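## Task

A loose cooling block on the table has 24 wells in rows A to D and columns 1 to 6. The letters run along a short edge and the numbers along a long edge, and A1 is the corner where those two edges meet. Capped micro tubes holding frozen samples stand loose in A1, A3, B6, C1, D4 and D6. Close the hinged lids on the tubes in C1 and D4 so each is latched and lying flat on its rim. All other lids must stay as they were. At the end every tube must stand upright at the bottom of its own well, with the block flat on the table. A tube may be lifted temporarily, but a drop of more than a few millimetres fails the run. Open lids are held open by a weak catch. Nothing may count on the robot holding it in place at the end; release everything and move the hands away.

## Robot and tools

Robot: two arms, left_arm and right_arm, face each other across the table. left_arm's base is on the +y side. The names say nothing about image sides. Each arm carries an identical right hand, so hand numbers and axes mean the same thing on both arms.

Frames. World frame: the origin is on the table top halfway between the arm bases, z = 0 is the table surface, and +z is up. Hand point frame: this is a point 0.05 m in front of the palm, where the index pad meets the thumb tip in a pinch. Its +z runs along the straightened fingers, which reach 0.06 to 0.07 m past it. Its +y points out of the palm. Its +x runs across the palm toward the little finger. Toward the little finger the hand extends 0.08 m from the point. On the thumb side it extends 0.02 m with the thumb turned in, and up to 0.09 m otherwise. A wrist bracket on the little-finger side reaches 0.11 m across the palm and 0.03 m beyond the point along +y, and it can collide with things.

execute_actions(actions): a list of actions run one after another. Each action is a table of up to 15 rows, and each row lasts one control step of 1/30 s. If a table is shorter than 15 rows, its final row repeats to fill the rest. Every row is a single list of 28 numbers, all in [-1, 1], and both arms always appear:
- left_arm dx, dy, dz, rx, ry, rz;
- left_gripper little, ring, middle, index, thumb_bend, thumb_turn, force_limit, speed;
- then the same 14 for right_arm and right_gripper.
dx to rz are an offset, not a pose. They are expressed in the hand point's own axes and measured from the hand point's pose measured at the start of that action. Every row counts from that same start, not from the row before it. For the first action of a call, the start is the last reported pose. The scale is 1.0 = 0.6 m for dx, dy, dz and 1.0 = 180 degrees for rx, ry, rz. rx, ry, rz form a single rotation vector. Each step the command is clipped to within 100 mm and 16 degrees of the measured pose, so large offsets need several actions.
The finger numbers are absolute targets:
- little, ring, middle, index: +1 straight, -1 fully curled.
- thumb_bend: +1 straight, -1 fully bent.
- thumb_turn: +1 beside the palm, -1 in front of it.
- A pinch is roughly index -0.22, thumb_bend -0.75, thumb_turn -0.57.
- force_limit runs linearly from about 0 N at -1 to 10 N at +1 (15 N for the two thumb motors). It only limits closing.
- speed runs from near zero at -1 to full at +1; at full speed a finger's full travel takes 0.6 s.
No value means 'unchanged'. To keep a hand as it is, resend its previous eight numbers; if none have been sent yet, use its hand_measured, hand_force_limit and hand_speed. An empty actions list just returns the current state.

move(target, speed, stop_force, blocking): target is one 28-number row laid out as above. Each arm's six values are an offset from the pose in the latest result that shows one. The hand point follows a straight line; both paths finish together and last 0.5 to 10 s. speed is the top path speed in m/s, from 0.002 to 0.5 (default 0.25); turning is capped at twice that value in rad/s. stop_force, in N from 9 to 40, is a single value for both arms. An arm's path ends when its wrist sensor feels that much extra push against the motion, and the arm then backs off two steps. Use it only slowly and without rotation. Leave it out when moving off a surface the hand is pressing on. blocking=false returns after 0.5 s while the move continues; check it with wait(0), and send no rows or moves until it has finished. The 'move:' line reports the ending: done, off_target, moving, held, contact or fault, plus limits such as paced or held.

wait(seconds 0 to 10) lets the scene run while the last commands are held. stop brakes a running move. zoom_image(camera, region [x0,y0,x1,y1], at most 504x504 px) magnifies part of the latest image from cam_low (672x504), cam_left_wrist or cam_right_wrist (504x504). show_instructions shows the reference pages. finished_scene(scene) ends the current scene permanently.

Results show each arm's hand point position in metres and quaternion wxyz in the world frame, its velocities, and its 'Hand target'. The printed position can drift from the truth at long reach. Finger readings are hand_measured, hand_stopped_by (moving, target, force, stalled or fault) and hand_load_n; if the loads fall to near 0, the grip has been lost. Wrist force and torque are given in the hand point's axes; they have an offset of about 4 N and saturate near 50 N. Joint torques are noisy. 'pose unreachable' means the clearance check altered a command. MOTOR HOT appears at 70 °C, and an over-temperature stop follows at 85 °C. Camera calibrations are approximate.

Avoid: stiff pressing beyond contact, which causes fault stops. Joint torque limits are 133 N m for the big joints and 24.9 N m for the wrists, and any outside force of 150 N also stops the arm. Keep the two arms from hitting or pressing on each other. Do not drop tubes, tip or shift the block, knock anything off the table, or squeeze hard. Loose objects can occasionally get a small nudge, so check the scene before finishing.

Each tool is called after "Emit:" as name(argument=value, ...) on one line, values as JSON.

Reference images:

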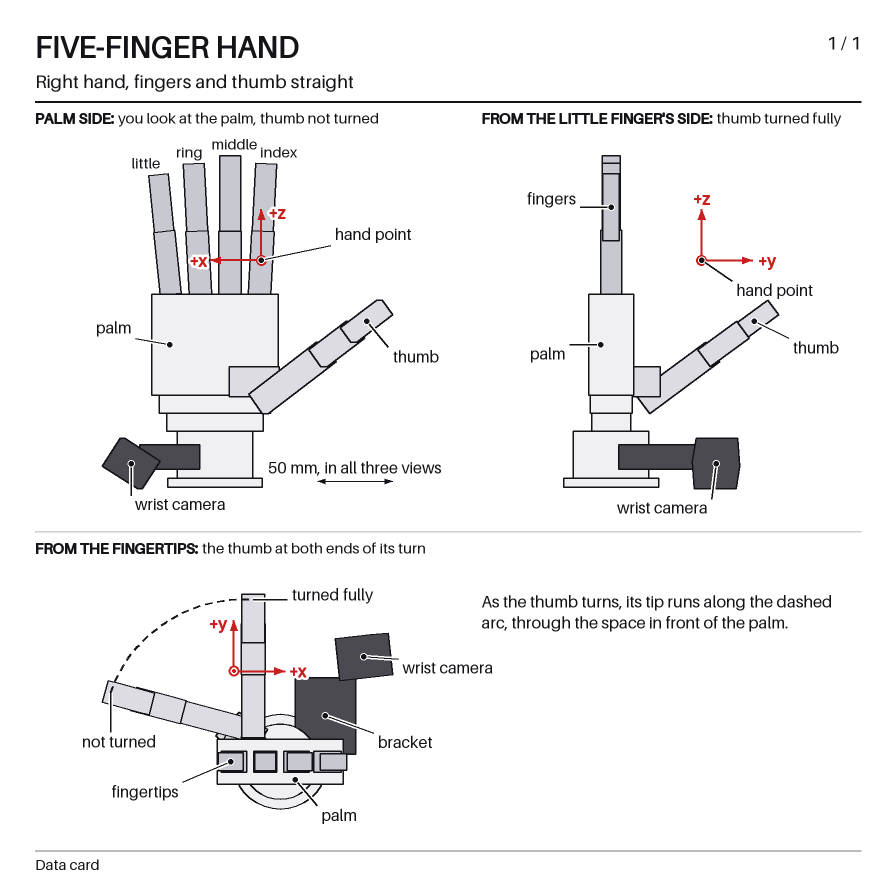

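## Session

I'll start by looking at the current state of the scene.

Emit:
execute_actions(actions=[])

Scene clock: 0.00 s.
left_arm: end_effector_position=(+0.2677, +0.4442, +0.4823) hand_measured=(+1.000, +1.000, +1.000, +1.000, +1.000, +1.000) hand_load_n=(+0.0, +0.0, +0.0, +0.0, +0.0, +0.0) hand_stopped_by=(target, target, target, target, target, target) hand_force_limit=0.00 hand_speed=-0.80 end_effector_quat_wxyz=(-0.010, +0.315, +0.949, -0.010) end_effector_velocity=(-0.000, -0.000, +0.000) end_effector_angular_velocity=(-0.001, +0.001, -0.001) | right_arm: end_effector_position=(+0.0946, -0.2522, +0.4844) hand_measured=(+1.000, +1.000, +1.000, +1.000, +1.000, +1.000) hand_load_n=(+0.0, +0.0, +0.0, +0.0, +0.0, +0.0) hand_stopped_by=(target, target, target, target, target, target) hand_force_limit=0.00 hand_speed=-0.80 end_effector_quat_wxyz=(+0.031, -0.351, +0.936, -0.006) end_effector_velocity=(-0.000, -0.000, -0.000) end_effector_angular_velocity=(-0.000, -0.000, +0.000)
Joint positions: left_arm=[ 0.58  -1.734  1.336  1.973  1.6   -1.903] | right_arm=[-1.196 -1.74   1.322  1.927  1.586 -1.864]
Joint velocities: left_arm=[-0.     0.    -0.    -0.     0.001  0.   ] | right_arm=[ 0.001 -0.001  0.001  0.     0.     0.   ]
Joint torques (N m, as the arm reports them, + toward a larger angle): no reading
Wrist force (N, on the end effector, along its own x y z axes, offset not removed): no reading
Wrist torque (N m, same axes, about the end effector's origin, offset not removed): no reading
Hand target (left_arm): +0.268, +0.444, +0.482; -0.010, +0.315, +0.949, -0.010
Hand target (right_arm): +0.095, -0.252, +0.484; +0.031, -0.351, +0.936, -0.006

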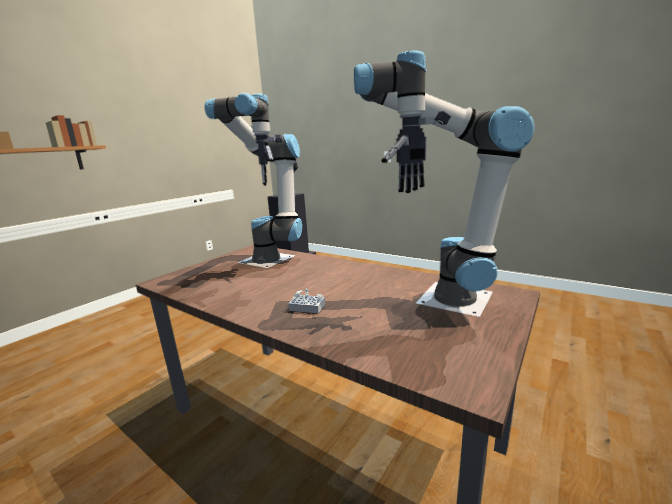

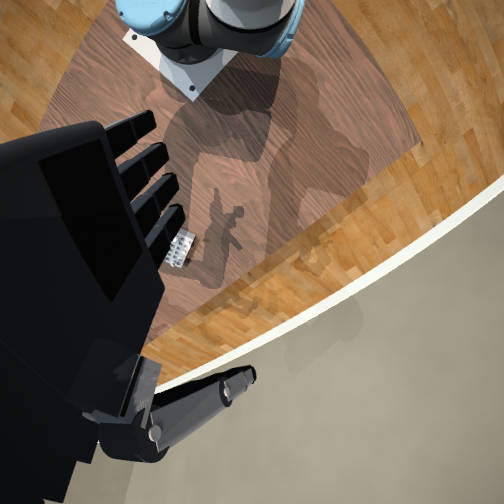

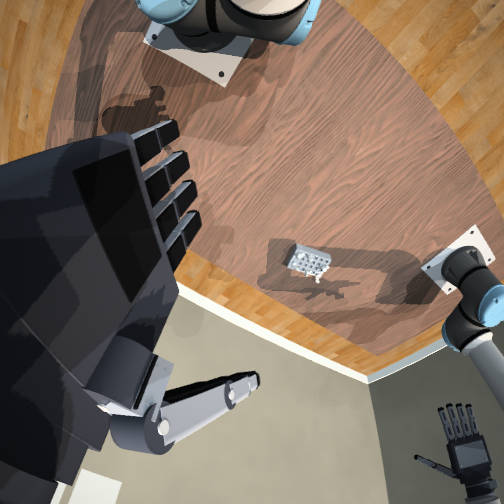

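Emit:
zoom_image(camera="cam_low", region=[270, 275, 350, 335])

Emit:
zoom_image(camera="cam_right_wrist", region=[270, 225, 350, 305])

Region (270, 275, 350, 335) of cam_low's 672x504 image, scaled by 6.300, with more detail than that image has; it fills the top 378 rows of this view, and the rest is white.

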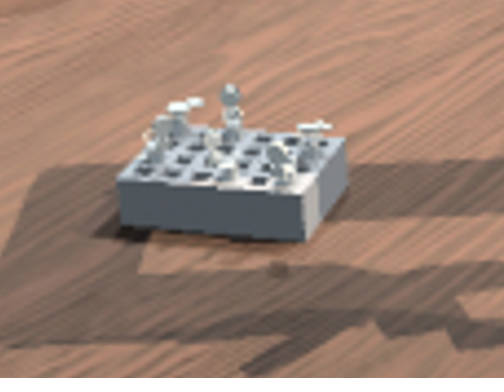

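Region (270, 225, 350, 305) of cam_right_wrist's 504x504 image, scaled by 6.300, with more detail than that image has.

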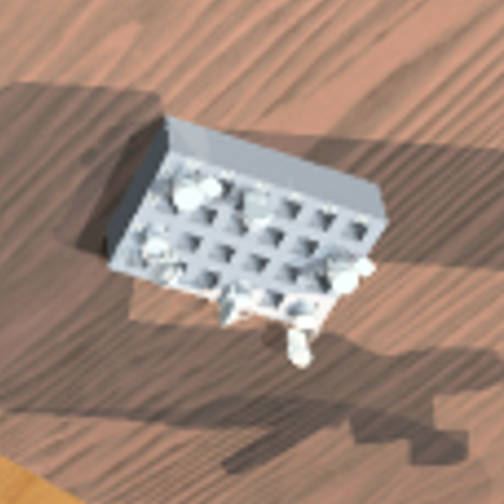

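Emit:
move(target=[0,0,0,0,0,0, 1,1,1,1,1,1,0,-0.8, -0.4047,0.1538,0.4918,0,0,0, -1,-1,-1,1,-1,1,0,0.5], speed=0.3)

Scene clock: 20.47 s.
left_arm: end_effector_position=(+0.2677, +0.4442, +0.4823) hand_measured=(+1.000, +1.000, +1.000, +1.000, +1.000, +1.000) hand_load_n=(+0.0, +0.0, +0.0, +0.0, +0.0, +0.0) hand_stopped_by=(target, target, target, target, target, target) hand_force_limit=0.00 hand_speed=-0.80 end_effector_quat_wxyz=(-0.010, +0.315, +0.949, -0.010) end_effector_velocity=(-0.000, +0.000, +0.000) end_effector_angular_velocity=(+0.000, +0.002, -0.000) | right_arm: end_effector_position=(+0.2342, -0.0193, +0.2006) hand_measured=(-1.000, -1.000, -1.000, +1.000, -1.000, +1.000) hand_load_n=(+0.0, +0.0, +0.0, +0.0, +0.0, +0.0) hand_stopped_by=(target, target, target, target, target, target) hand_force_limit=0.00 hand_speed=0.50 end_effector_quat_wxyz=(+0.032, -0.351, +0.936, -0.006) end_effector_velocity=(-0.000, +0.002, -0.001) end_effector_angular_velocity=(-0.000, -0.000, +0.003)
Joint positions: left_arm=[ 0.58  -1.734  1.336  1.973  1.6   -1.903] | right_arm=[-0.854 -1.082  1.293  1.307  1.607 -1.522]
Joint velocities: left_arm=[ 0.    -0.    -0.     0.001  0.001  0.   ] | right_arm=[ 0.004  0.005 -0.005 -0.     0.     0.001]
Joint torques (N m, as the arm reports them, + toward a larger angle): left_arm=[ -1.83  -9.42 -17.86   2.45   0.18   0.27] | right_arm=[  6.18 -29.22 -23.85   0.76   1.22   1.52]
Wrist force (N, on the end effector, along its own x y z axes, offset not removed): left_arm=[-1.2 0.3 -0.5] | right_arm=[-1.4 -2.8 -0.1]
Wrist torque (N m, same axes, about the end effector's origin, offset not removed): left_arm=[-0.04 0.26 0.00] | right_arm=[-0.50 0.25 -0.20]
Hand target (left_arm): +0.268, +0.444, +0.482; -0.010, +0.315, +0.949, -0.010
Hand target (right_arm): +0.234, -0.019, +0.200; +0.032, -0.351, +0.936, -0.006
Off the commanded pose (left_arm): 0.000 m, 0 deg.
Off the commanded pose (right_arm): 0.001 m, 0 deg.
move: done
camera_calibration (this result's frames):
cam_left_wrist: T_world_to_cam=[[0.69475, 0.718842, -0.0242656, -0.490087], [0.611996, -0.573088, 0.545006, -0.177212], [0.377867, -0.393494, -0.838081, 0.602318], [0, 0, 0, 1]] pos_world=[0.221345, 0.487745, 0.589481]
cam_right_wrist: T_world_to_cam=[[-0.585452, 0.806715, -0.0803546, 0.175134], [0.634827, 0.517829, 0.573453, -0.253075], [0.504223, 0.284718, -0.815288, 0.189896], [0, 0, 0, 1]] pos_world=[0.167441, -0.0643007, 0.314019]

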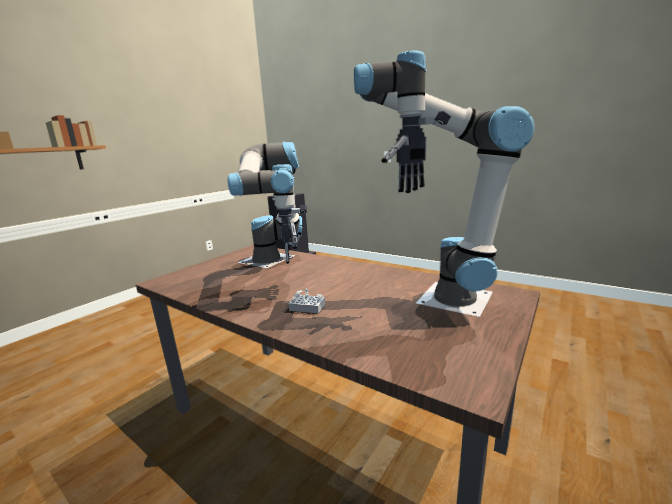

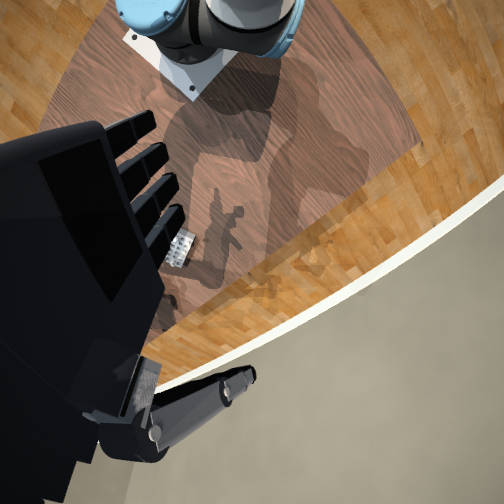

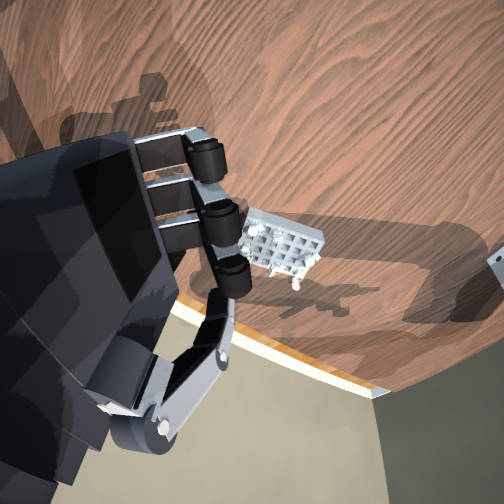

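Emit:
zoom_image(camera="cam_right_wrist", region=[225, 190, 345, 310])

Region (225, 190, 345, 310) of cam_right_wrist's 504x504 image, scaled by 4.200, with more detail than that image has.

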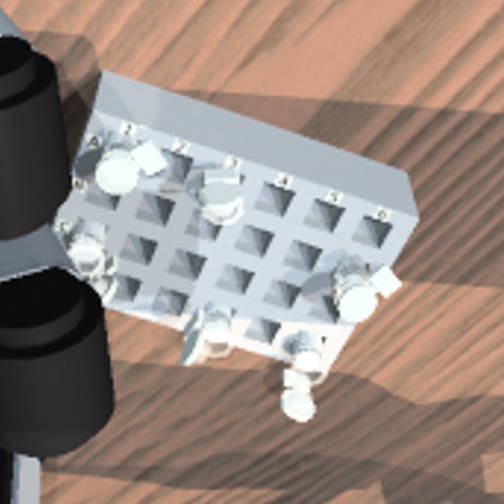

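Emit:
execute_actions(actions=[])

Scene clock: 33.83 s.
left_arm: end_effector_position=(+0.2677, +0.4442, +0.4823) hand_measured=(+1.000, +1.000, +1.000, +1.000, +1.000, +1.000) hand_load_n=(+0.0, +0.0, +0.0, +0.0, +0.0, +0.0) hand_stopped_by=(target, target, target, target, target, target) hand_force_limit=0.00 hand_speed=-0.80 end_effector_quat_wxyz=(-0.010, +0.315, +0.949, -0.010) end_effector_velocity=(-0.000, +0.000, -0.000) end_effector_angular_velocity=(+0.001, +0.002, +0.000) | right_arm: end_effector_position=(+0.2343, -0.0191, +0.2004) hand_measured=(-1.000, -1.000, -1.000, +1.000, -1.000, +1.000) hand_load_n=(+0.0, +0.0, +0.0, +0.0, +0.0, +0.0) hand_stopped_by=(target, target, target, target, target, target) hand_force_limit=0.00 hand_speed=0.50 end_effector_quat_wxyz=(+0.032, -0.351, +0.936, -0.006) end_effector_velocity=(-0.000, +0.000, +0.000) end_effector_angular_velocity=(+0.001, +0.001, -0.000)
Joint positions: left_arm=[ 0.58  -1.734  1.336  1.973  1.6   -1.903] | right_arm=[-0.854 -1.082  1.292  1.307  1.607 -1.522]
Joint velocities: left_arm=[-0.    -0.     0.002  0.001  0.001 -0.   ] | right_arm=[-0.     0.    -0.    -0.    -0.001  0.   ]
Joint torques (N m, as the arm reports them, + toward a larger angle): left_arm=[ -0.59  -8.69 -18.46   2.35   0.42   0.16] | right_arm=[  6.63 -29.74 -23.75   3.89   1.22   1.42]
Wrist force (N, on the end effector, along its own x y z axes, offset not removed): left_arm=[-0.9 -0.9 0.7] | right_arm=[-1.3 -0.8 0.4]
Wrist torque (N m, same axes, about the end effector's origin, offset not removed): left_arm=[-0.30 0.23 0.01] | right_arm=[-0.25 0.21 -0.05]
Hand target (left_arm): +0.268, +0.444, +0.482; -0.010, +0.315, +0.949, -0.010
Hand target (right_arm): +0.234, -0.019, +0.200; +0.032, -0.351, +0.936, -0.006
Off the commanded pose (left_arm): 0.000 m, 0 deg.
Off the commanded pose (right_arm): 0.001 m, 0 deg.
camera_calibration (this result's frames):
cam_left_wrist: T_world_to_cam=[[0.69475, 0.718841, -0.0242656, -0.490087], [0.611996, -0.573088, 0.545006, -0.177212], [0.377867, -0.393494, -0.838081, 0.602318], [0, 0, 0, 1]] pos_world=[0.221345, 0.487745, 0.589481]
cam_right_wrist: T_world_to_cam=[[-0.585457, 0.806707, -0.0803971, 0.175048], [0.634866, 0.517886, 0.573358, -0.253147], [0.504169, 0.284635, -0.815351, 0.189695], [0, 0, 0, 1]] pos_world=[0.167559, -0.064105, 0.313886]

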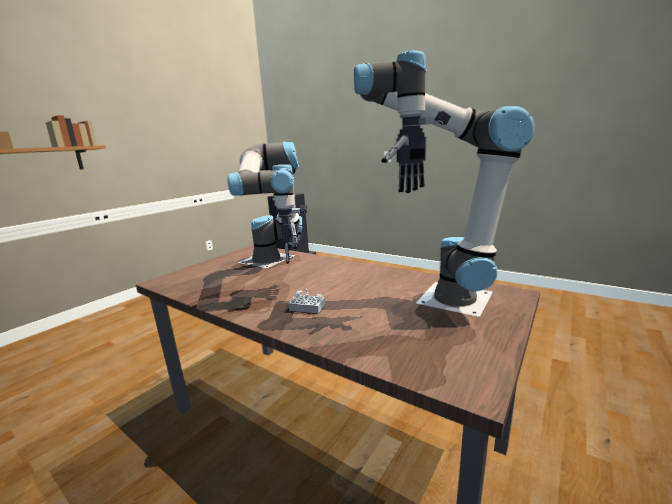

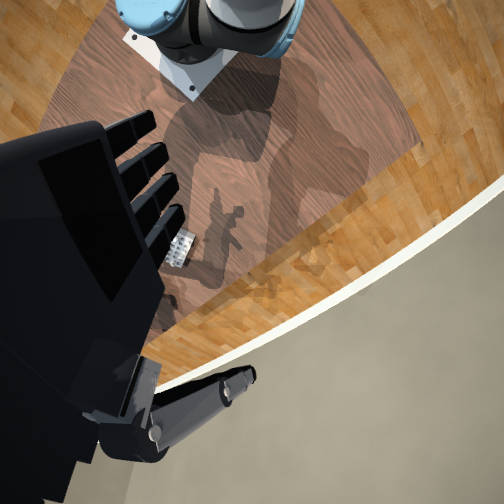

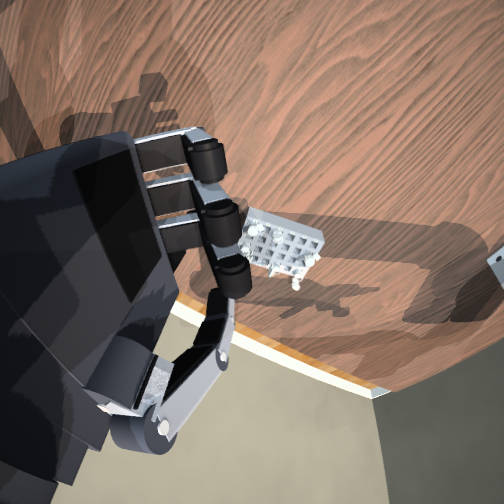

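Emit:
move(target=[0,0,0,0,0,0, 1,1,1,1,1,1,0,-0.8, -0.3237,0.0,0.135,0,0,0, -1,-1,-1,-1,-1,1,0,0.5], speed=0.2)

Scene clock: 40.90 s.
left_arm: end_effector_position=(+0.2677, +0.4442, +0.4823) hand_measured=(+1.000, +1.000, +1.000, +1.000, +1.000, +1.000) hand_load_n=(+0.0, +0.0, +0.0, +0.0, +0.0, +0.0) hand_stopped_by=(target, target, target, target, target, target) hand_force_limit=0.00 hand_speed=-0.80 end_effector_quat_wxyz=(-0.010, +0.315, +0.949, -0.010) end_effector_velocity=(-0.000, +0.000, +0.000) end_effector_angular_velocity=(+0.001, +0.001, +0.000) | right_arm: end_effector_position=(+0.3849, +0.1096, +0.1303) hand_measured=(-1.000, -1.000, -1.000, -1.000, -1.000, +1.000) hand_load_n=(+0.0, +0.0, +0.0, +0.0, +0.0, +0.0) hand_stopped_by=(target, target, target, target, target, target) hand_force_limit=0.00 hand_speed=0.50 end_effector_quat_wxyz=(+0.033, -0.351, +0.936, -0.005) end_effector_velocity=(+0.002, +0.003, +0.001) end_effector_angular_velocity=(-0.015, +0.009, +0.003)
Joint positions: left_arm=[ 0.58  -1.734  1.336  1.973  1.6   -1.903] | right_arm=[-0.872 -0.414  0.279  1.648  1.605 -1.54 ]
Joint velocities: left_arm=[ 0.    -0.    -0.     0.002 -0.     0.   ] | right_arm=[ 0.002  0.071 -0.141  0.087  0.004 -0.001]
Joint torques (N m, as the arm reports them, + toward a larger angle): left_arm=[ -1.09 -10.18 -17.89   2.6    0.29   0.31] | right_arm=[  6.57 -48.39 -23.69   4.03   1.37  -1.67]
Wrist force (N, on the end effector, along its own x y z axes, offset not removed): left_arm=[1.7 2.3 1.3] | right_arm=[-1.4 -0.8 -0.4]
Wrist torque (N m, same axes, about the end effector's origin, offset not removed): left_arm=[0.03 -0.37 0.14] | right_arm=[-0.16 0.36 -0.15]
Hand target (left_arm): +0.268, +0.444, +0.482; -0.010, +0.315, +0.949, -0.010
Hand target (right_arm): +0.385, +0.110, +0.130; +0.032, -0.351, +0.936, -0.006
Off the commanded pose (left_arm): 0.000 m, 0 deg.
Off the commanded pose (right_arm): 0.000 m, 0 deg.
move: done
camera_calibration (this result's frames):
cam_left_wrist: T_world_to_cam=[[0.69475, 0.718842, -0.0242654, -0.490087], [0.611996, -0.573088, 0.545006, -0.177212], [0.377867, -0.393493, -0.838081, 0.602318], [0, 0, 0, 1]] pos_world=[0.221345, 0.487745, 0.589481]
cam_right_wrist: T_world_to_cam=[[-0.584894, 0.807237, -0.0791745, 0.153303], [0.634125, 0.51595, 0.575918, -0.375028], [0.505752, 0.286644, -0.813664, 0.0188869], [0, 0, 0, 1]] pos_world=[0.317928, 0.0643298, 0.243491]

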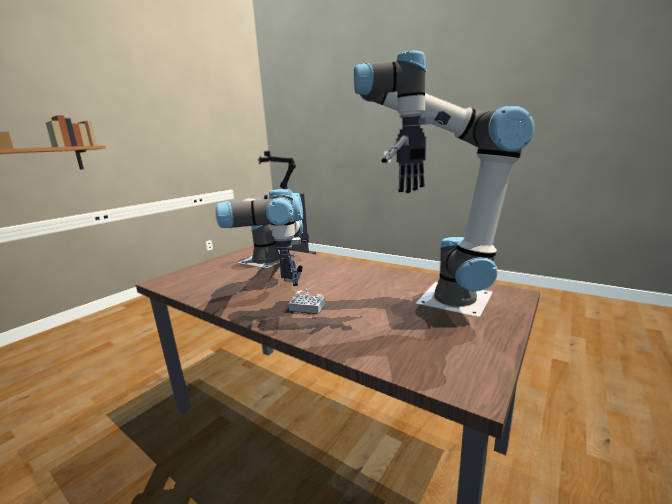

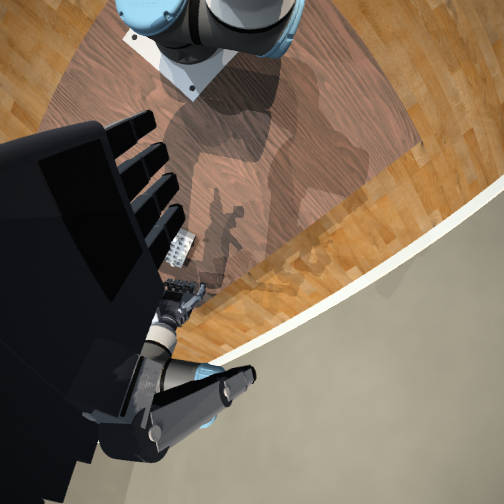

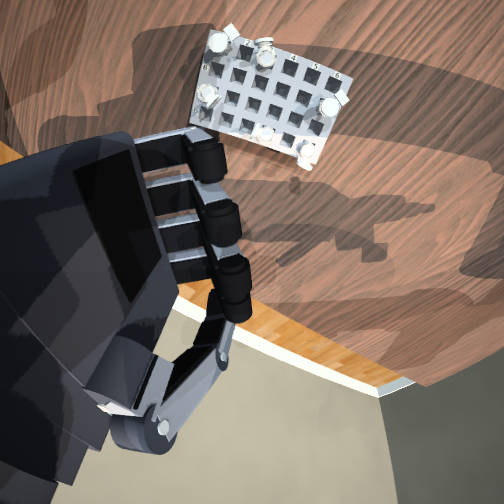

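Emit:
zoom_image(camera="cam_right_wrist", region=[185, 15, 365, 195])

Region (185, 15, 365, 195) of cam_right_wrist's 504x504 image, scaled by 2.800, with more detail than that image has.

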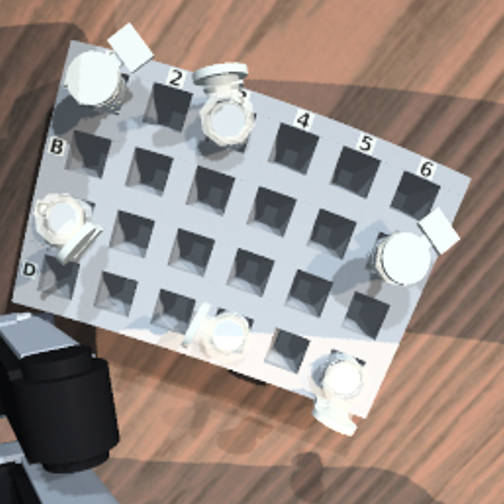

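Emit:
zoom_image(camera="cam_right_wrist", region=[185, 70, 285, 170])

Emit:
zoom_image(camera="cam_right_wrist", region=[195, 15, 295, 115])

Region (185, 70, 285, 170) of cam_right_wrist's 504x504 image, scaled by 5.040, with more detail than that image has.

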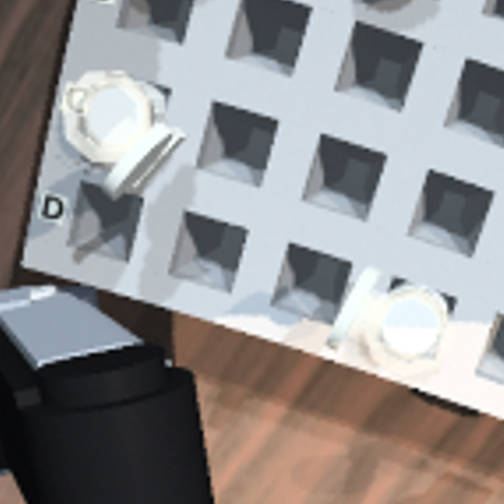

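Region (195, 15, 295, 115) of cam_right_wrist's 504x504 image, scaled by 5.040, with more detail than that image has.

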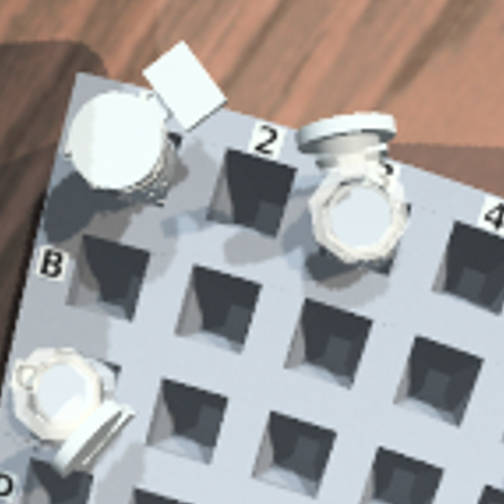

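Emit:
move(target=[0,0,0,0,0,-0.303, 1,-1,-1,-1,-1,1,0,0.5, 0.3225,0.0245,-0.003,0.0643,-0.1592,0.2217, -1,-1,-1,-1,-1,1,0,0.5], speed=0.25)

Scene clock: 94.17 s.
left_arm: end_effector_position=(+0.2677, +0.4441, +0.4823) hand_measured=(+1.000, -1.000, -1.000, -1.000, -1.000, +1.000) hand_load_n=(+0.0, +0.0, +0.0, +0.0, +0.0, +0.0) hand_stopped_by=(target, target, target, target, target, target) hand_force_limit=0.00 hand_speed=0.50 end_effector_quat_wxyz=(+0.014, +0.155, -0.988, +0.004) end_effector_velocity=(+0.001, -0.001, -0.000) end_effector_angular_velocity=(-0.004, -0.004, +0.012) | right_arm: end_effector_position=(+0.2300, -0.0070, +0.1205) hand_measured=(-1.000, -1.000, -1.000, -1.000, -1.000, +1.000) hand_load_n=(+0.0, +0.0, +0.0, +0.0, +0.0, +0.0) hand_stopped_by=(target, target, target, target, target, target) hand_force_limit=0.00 hand_speed=0.50 end_effector_quat_wxyz=(+0.292, -0.001, +0.956, +0.001) end_effector_velocity=(-0.002, -0.001, -0.001) end_effector_angular_velocity=(+0.001, -0.008, -0.013)
Joint positions: left_arm=[ 0.659 -1.576  1.196  1.957  1.599 -2.775] | right_arm=[-0.532 -1.089  1.62   0.736  2.088 -0.563]
Joint velocities: left_arm=[ 0.001  0.002 -0.003 -0.004 -0.001 -0.011] | right_arm=[ 0.01   0.004  0.003 -0.     0.013  0.023]
Joint torques (N m, as the arm reports them, + toward a larger angle): left_arm=[ 15.3   -7.77 -26.25   0.88  -2.44  -1.96] | right_arm=[  5.82 -28.11 -10.35  -0.37   1.99   1.27]
Wrist force (N, on the end effector, along its own x y z axes, offset not removed): left_arm=[0.5 -1.1 -0.9] | right_arm=[-0.7 0.1 0.8]
Wrist torque (N m, same axes, about the end effector's origin, offset not removed): left_arm=[-0.33 -0.06 0.08] | right_arm=[-0.14 0.14 -0.03]
Hand target (left_arm): +0.268, +0.444, +0.482; -0.014, -0.155, +0.988, -0.004
Hand target (right_arm): +0.230, -0.007, +0.120; +0.293, +0.000, +0.956, +0.001
Off the commanded pose (left_arm): 0.000 m, 0 deg.
Off the commanded pose (right_arm): 0.001 m, 0 deg.
move: done
camera_calibration (this result's frames):
cam_left_wrist: T_world_to_cam=[[-0.180981, 0.983475, -0.0046806, -0.382586], [0.833583, 0.15592, 0.529932, -0.553024], [0.521905, 0.0920061, -0.848027, 0.352911], [0, 0, 0, 1]] pos_world=[0.207565, 0.430022, 0.590552]
cam_right_wrist: T_world_to_cam=[[0.0991886, 0.995051, 0.00592225, -0.0102741], [0.410354, -0.0463254, 0.910749, -0.203853], [0.906516, -0.0879057, -0.412918, -0.020389], [0, 0, 0, 1]] pos_world=[0.103154, -0.0010126, 0.177301]

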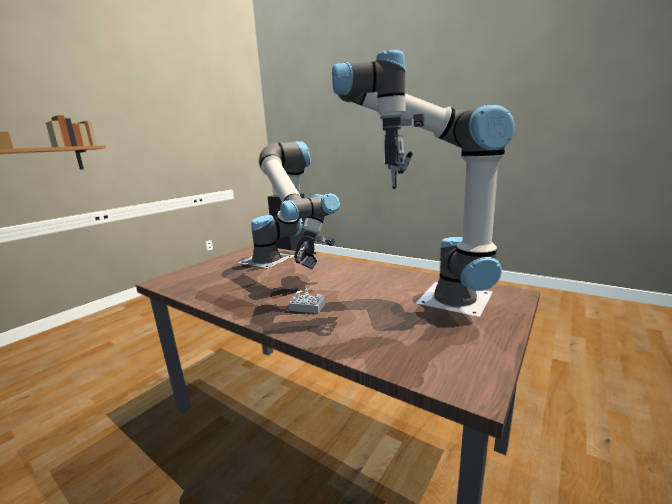

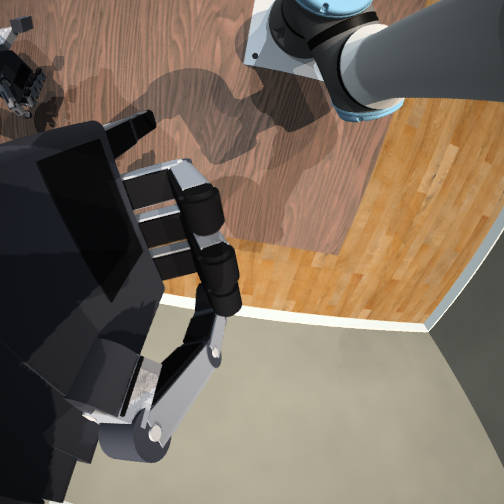

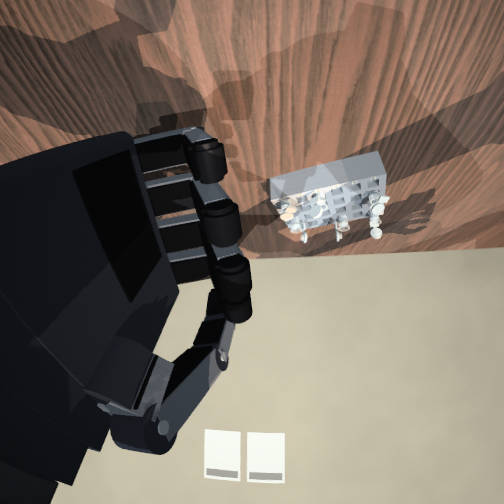

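Emit:
zoom_image(camera="cam_right_wrist", region=[260, 140, 400, 280])

Region (260, 140, 400, 280) of cam_right_wrist's 504x504 image, scaled by 3.600, with more detail than that image has.

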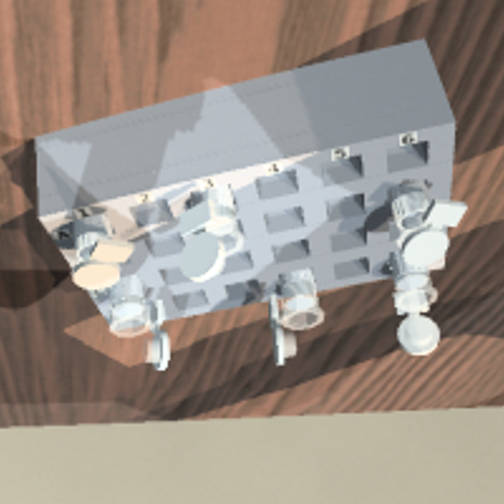

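Emit:
zoom_image(camera="cam_right_wrist", region=[315, 195, 375, 255])

Emit:
zoom_image(camera="cam_right_wrist", region=[270, 190, 330, 250])

Region (315, 195, 375, 255) of cam_right_wrist's 504x504 image, scaled by 8.400, with more detail than that image has.

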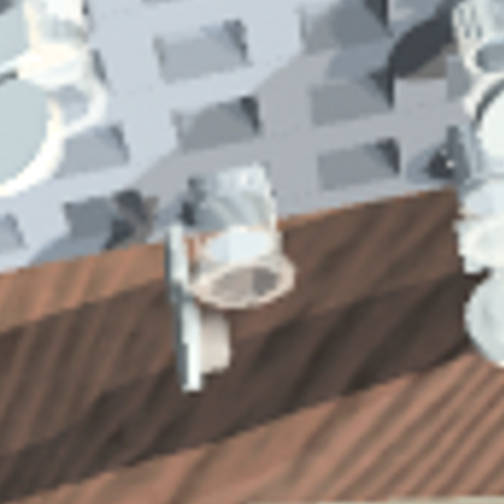

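Region (270, 190, 330, 250) of cam_right_wrist's 504x504 image, scaled by 8.400, with more detail than that image has.

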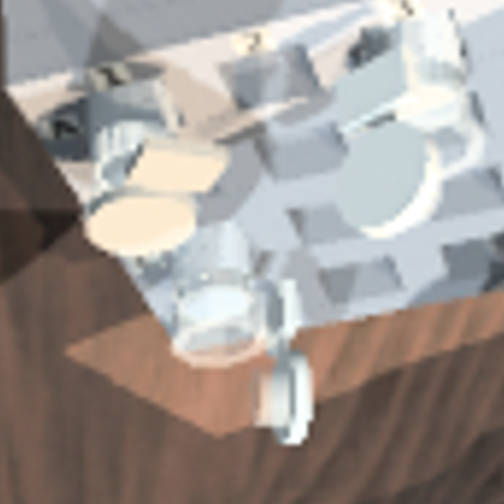

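Emit:
move(target=[-0.0547,-0.5515,0.5325,0,-0.0411,0, 1,-1,-1,-1,-1,1,0,0.5, 0,0,0,0,0,0, -1,-1,-1,-1,-1,1,0,0.5], speed=0.3)

Scene clock: 113.53 s.
left_arm: end_effector_position=(+0.3628, +0.1995, +0.2284) hand_measured=(+1.000, -1.000, -1.000, -1.000, -1.000, +1.000) hand_load_n=(+0.0, +0.0, +0.0, +0.0, +0.0, +0.0) hand_stopped_by=(target, target, target, target, target, target) hand_force_limit=0.00 hand_speed=0.50 end_effector_quat_wxyz=(-0.038, +0.154, -0.987, -0.002) end_effector_velocity=(+0.000, -0.000, -0.000) end_effector_angular_velocity=(-0.001, -0.001, +0.000) | right_arm: end_effector_position=(+0.2300, -0.0070, +0.1205) hand_measured=(-1.000, -1.000, -1.000, -1.000, -1.000, +1.000) hand_load_n=(+0.0, +0.0, +0.0, +0.0, +0.0, +0.0) hand_stopped_by=(target, target, target, target, target, target) hand_force_limit=0.00 hand_speed=0.50 end_effector_quat_wxyz=(+0.292, -0.001, +0.956, +0.001) end_effector_velocity=(+0.000, -0.000, +0.000) end_effector_angular_velocity=(+0.000, -0.000, -0.000)
Joint positions: left_arm=[ 0.451 -1.087  1.243  1.396  1.498 -2.982] | right_arm=[-0.532 -1.089  1.62   0.736  2.088 -0.563]
Joint velocities: left_arm=[ 0.     0.     0.    -0.001 -0.    -0.   ] | right_arm=[-0.001 -0.     0.     0.    -0.    -0.   ]
Joint torques (N m, as the arm reports them, + toward a larger angle): left_arm=[ 15.87 -35.16 -10.75   4.64   0.54   1.26] | right_arm=[ -8.25 -42.9  -21.91   2.49  -0.85  -1.61]
Wrist force (N, on the end effector, along its own x y z axes, offset not removed): left_arm=[-1.6 -0.5 0.9] | right_arm=[-2.1 -2.3 0.1]
Wrist torque (N m, same axes, about the end effector's origin, offset not removed): left_arm=[-0.32 0.18 -0.13] | right_arm=[-0.53 0.36 -0.24]
Hand target (left_arm): +0.363, +0.200, +0.228; +0.038, -0.154, +0.987, +0.002
Hand target (right_arm): +0.230, -0.007, +0.121; +0.292, -0.001, +0.956, +0.001
Off the commanded pose (left_arm): 0.096 m, 1 deg.
Off the commanded pose (right_arm): 0.000 m, 0 deg.
move: held (left_arm); limits=held; held on 12 of 56 steps (left_arm), including the last (left_arm)
pose unreachable (left arm): on one or more control steps of this call, first in action 0 (counted from 0), this arm could not follow its commanded pose, so it was not sent that pose on those steps. On the call's last step it was still not sent that pose. It may still have moved: this result reports where it is.
cause: the commanded pose would bring a part of the arm too close to another arm (a part of this arm just beyond joint 3 (elbow) and a part of the other arm just beyond its joint 3 (elbow)).
camera_calibration (this result's frames):
cam_left_wrist: T_world_to_cam=[[-0.181121, 0.983448, 0.00508801, -0.128171], [0.776134, 0.139759, 0.614885, -0.454945], [0.603996, 0.115317, -0.7886, 0.0624333], [0, 0, 0, 1]] pos_world=[0.292174, 0.182433, 0.329626]
cam_right_wrist: T_world_to_cam=[[0.0992087, 0.995049, 0.00592644, -0.0102773], [0.410341, -0.0463364, 0.910754, -0.203849], [0.90652, -0.0879229, -0.412907, -0.0203891], [0, 0, 0, 1]] pos_world=[0.10315, -0.00101186, 0.177298]

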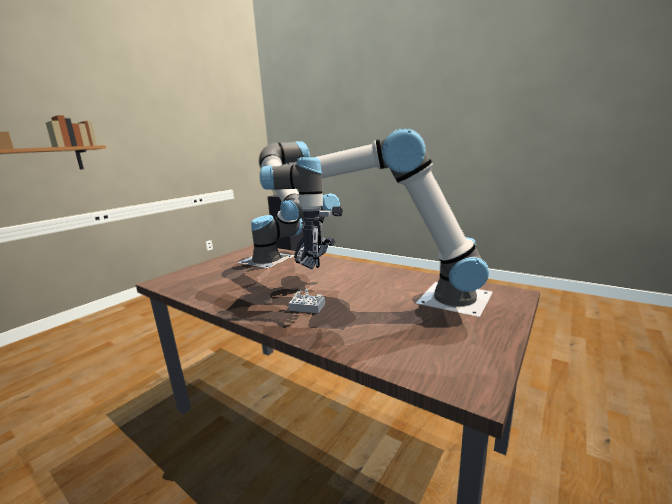

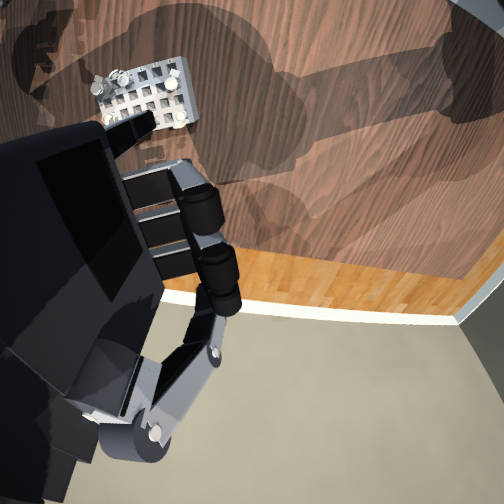

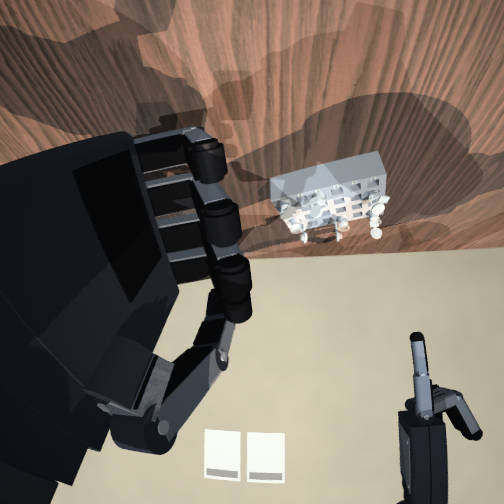

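Emit:
move(target=[0,0,0,0,0,0, 1,-1,-1,-1,-1,1,0,0.5, 0.2214,-0.0833,-0.089,0,0,0, -1,-1,-1,-1,-1,1,0,0.5], speed=0.25)

Scene clock: 140.50 s.
left_arm: end_effector_position=(+0.3628, +0.1996, +0.2284) hand_measured=(+1.000, -1.000, -1.000, -1.000, -1.000, +1.000) hand_load_n=(+0.0, +0.0, +0.0, +0.0, +0.0, +0.0) hand_stopped_by=(target, target, target, target, target, target) hand_force_limit=0.00 hand_speed=0.50 end_effector_quat_wxyz=(-0.038, +0.154, -0.987, -0.002) end_effector_velocity=(+0.000, -0.000, +0.000) end_effector_angular_velocity=(-0.001, -0.001, +0.000) | right_arm: end_effector_position=(+0.0906, -0.0574, +0.0908) hand_measured=(-1.000, -1.000, -1.000, -1.000, -1.000, +1.000) hand_load_n=(+0.0, +0.0, +0.0, +0.0, +0.0, +0.0) hand_stopped_by=(target, target, target, target, target, target) hand_force_limit=0.00 hand_speed=0.50 end_effector_quat_wxyz=(+0.292, -0.001, +0.956, +0.001) end_effector_velocity=(-0.001, -0.001, -0.000) end_effector_angular_velocity=(-0.001, -0.001, -0.004)
Joint positions: left_arm=[ 0.451 -1.087  1.243  1.396  1.498 -2.982] | right_arm=[-0.252 -1.13   1.83   0.735  2.15  -0.243]
Joint velocities: left_arm=[-0.    -0.    -0.001 -0.001 -0.    -0.001] | right_arm=[0.004 0.001 0.001 0.003 0.002 0.01 ]
Joint torques (N m, as the arm reports them, + toward a larger angle): left_arm=[-14.81 -51.   -28.65   1.9   -2.62  -0.03] | right_arm=[  6.82 -24.22  -7.43   3.92   2.17   1.38]
Wrist force (N, on the end effector, along its own x y z axes, offset not removed): left_arm=[1.2 -3.0 1.2] | right_arm=[-1.0 -0.9 -0.6]
Wrist torque (N m, same axes, about the end effector's origin, offset not removed): left_arm=[-0.68 -0.25 -0.13] | right_arm=[-0.23 0.21 -0.16]
Hand target (left_arm): +0.363, +0.200, +0.228; +0.038, -0.154, +0.987, +0.002
Hand target (right_arm): +0.090, -0.057, +0.091; +0.292, -0.001, +0.956, +0.001
Off the commanded pose (left_arm): 0.000 m, 0 deg.
Off the commanded pose (right_arm): 0.001 m, 0 deg.
move: done
camera_calibration (this result's frames):
cam_left_wrist: T_world_to_cam=[[-0.181176, 0.983437, 0.00517337, -0.128213], [0.776173, 0.139758, 0.614836, -0.454951], [0.603929, 0.115409, -0.788638, 0.0624355], [0, 0, 0, 1]] pos_world=[0.292185, 0.182467, 0.329622]
cam_right_wrist: T_world_to_cam=[[0.0988321, 0.995085, 0.00613664, 0.0538833], [0.409861, -0.0463254, 0.910971, -0.121831], [0.906778, -0.087518, -0.412425, 0.0892661], [0, 0, 0, 1]] pos_world=[-0.036336, -0.05145, 0.14747]

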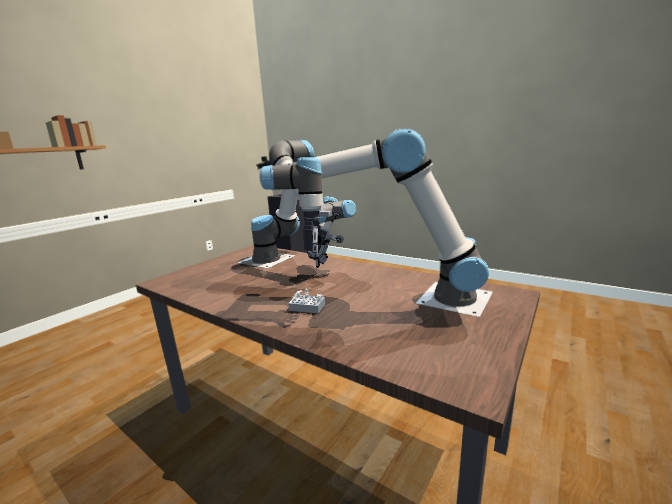

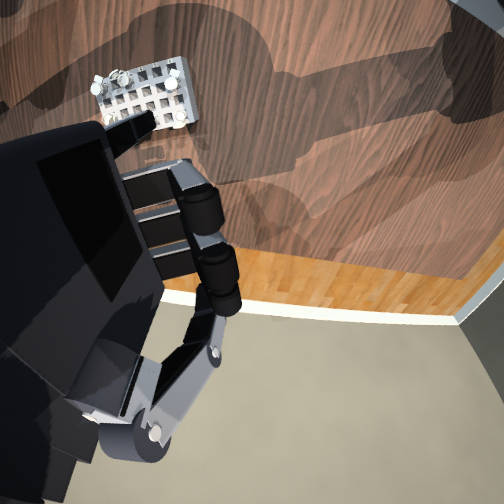

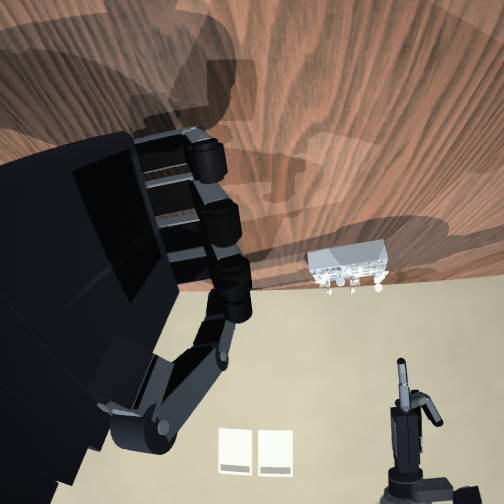

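Emit:
move(target=[-0.005,-0.1162,0.1098,0,-0.008,0, 1,-1,-1,-1,-1,1,0,0.5, 0,0,0,0,0,0, -1,-1,-1,-1,-1,1,0,0.5], speed=0.15)

Scene clock: 145.47 s.
left_arm: end_effector_position=(+0.3916, +0.1353, +0.1636) hand_measured=(+1.000, -1.000, -1.000, -1.000, -1.000, +1.000) hand_load_n=(+0.0, +0.0, +0.0, +0.0, +0.0, +0.0) hand_stopped_by=(target, target, target, target, target, target) hand_force_limit=0.00 hand_speed=0.50 end_effector_quat_wxyz=(-0.050, +0.154, -0.987, -0.004) end_effector_velocity=(+0.001, -0.002, -0.001) end_effector_angular_velocity=(+0.001, +0.001, -0.000) | right_arm: end_effector_position=(+0.0906, -0.0574, +0.0908) hand_measured=(-1.000, -1.000, -1.000, -1.000, -1.000, +1.000) hand_load_n=(+0.0, +0.0, +0.0, +0.0, +0.0, +0.0) hand_stopped_by=(target, target, target, target, target, target) hand_force_limit=0.00 hand_speed=0.50 end_effector_quat_wxyz=(+0.292, -0.001, +0.956, +0.001) end_effector_velocity=(+0.000, -0.000, -0.000) end_effector_angular_velocity=(-0.001, -0.001, -0.000)
Joint positions: left_arm=[ 0.434 -0.888  1.093  1.343  1.473 -2.999] | right_arm=[-0.252 -1.13   1.83   0.735  2.15  -0.243]
Joint velocities: left_arm=[ 0.     0.007 -0.008  0.003  0.001  0.   ] | right_arm=[-0.     0.     0.     0.     0.001  0.   ]
Joint torques (N m, as the arm reports them, + toward a larger angle): left_arm=[-14.79 -39.33 -27.92   4.53  -2.57  -2.02] | right_arm=[ -8.35 -38.89  -9.95  -0.06  -0.77  -1.55]
Wrist force (N, on the end effector, along its own x y z axes, offset not removed): left_arm=[-1.2 -1.9 2.3] | right_arm=[-1.0 -2.2 0.9]
Wrist torque (N m, same axes, about the end effector's origin, offset not removed): left_arm=[-0.48 0.26 -0.19] | right_arm=[-0.53 0.14 -0.18]
Hand target (left_arm): +0.392, +0.135, +0.163; +0.050, -0.154, +0.987, +0.004
Hand target (right_arm): +0.091, -0.057, +0.091; +0.292, -0.001, +0.956, +0.001
Off the commanded pose (left_arm): 0.000 m, 0 deg.
Off the commanded pose (right_arm): 0.000 m, 0 deg.
move: done
camera_calibration (this result's frames):
cam_left_wrist: T_world_to_cam=[[-0.181503, 0.983356, 0.00819342, -0.0598192], [0.761203, 0.135215, 0.634261, -0.42518], [0.622596, 0.121357, -0.773076, -0.00930079], [0, 0, 0, 1]] pos_world=[0.318582, 0.117443, 0.262975]
cam_right_wrist: T_world_to_cam=[[0.098832, 0.995085, 0.0061255, 0.0538894], [0.409862, -0.0463153, 0.910971, -0.121828], [0.906777, -0.0875225, -0.412425, 0.0892659], [0, 0, 0, 1]] pos_world=[-0.0363378, -0.0514542, 0.147467]

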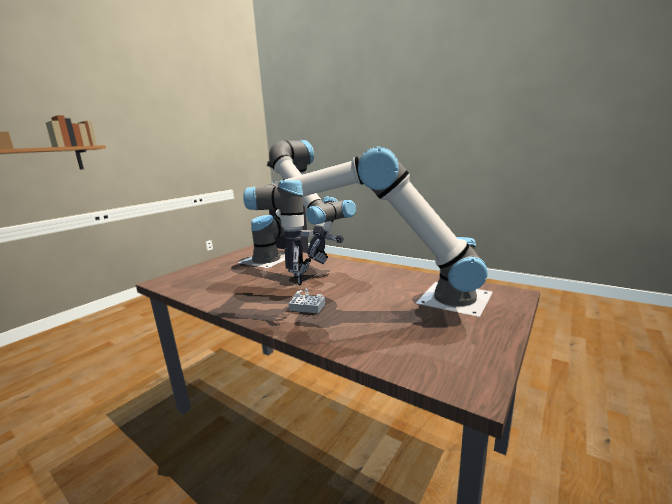

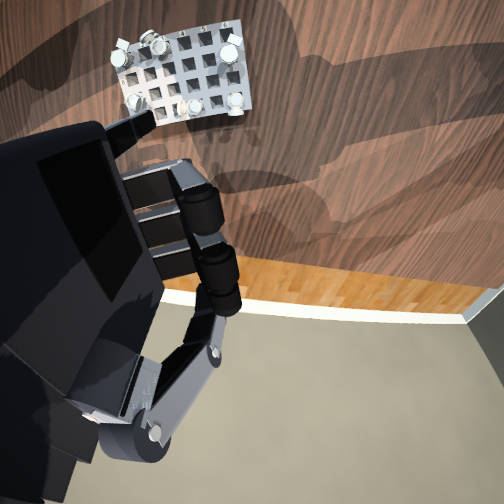

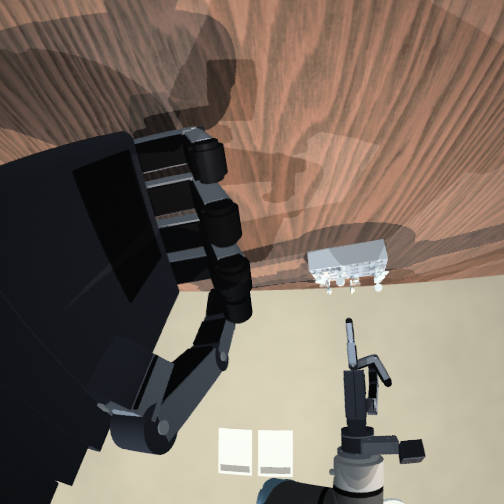

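Emit:
zoom_image(camera="cam_left_wrist", region=[100, 10, 260, 170])

Emit:
zoom_image(camera="cam_right_wrist", region=[300, 235, 400, 335])

Region (100, 10, 260, 170) of cam_left_wrist's 504x504 image, scaled by 3.150, with more detail than that image has.

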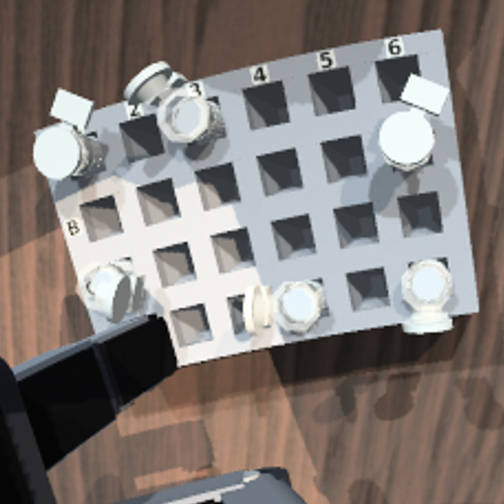

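Region (300, 235, 400, 335) of cam_right_wrist's 504x504 image, scaled by 5.040, with more detail than that image has.

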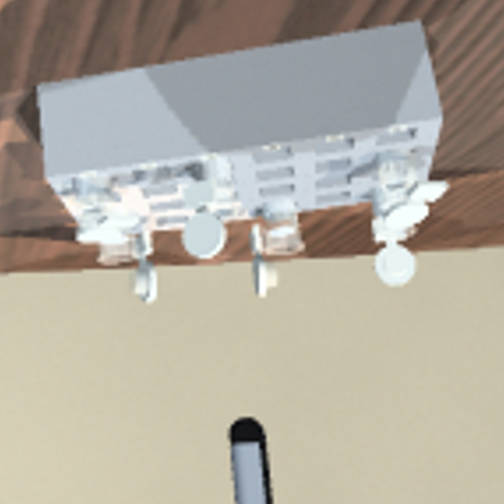

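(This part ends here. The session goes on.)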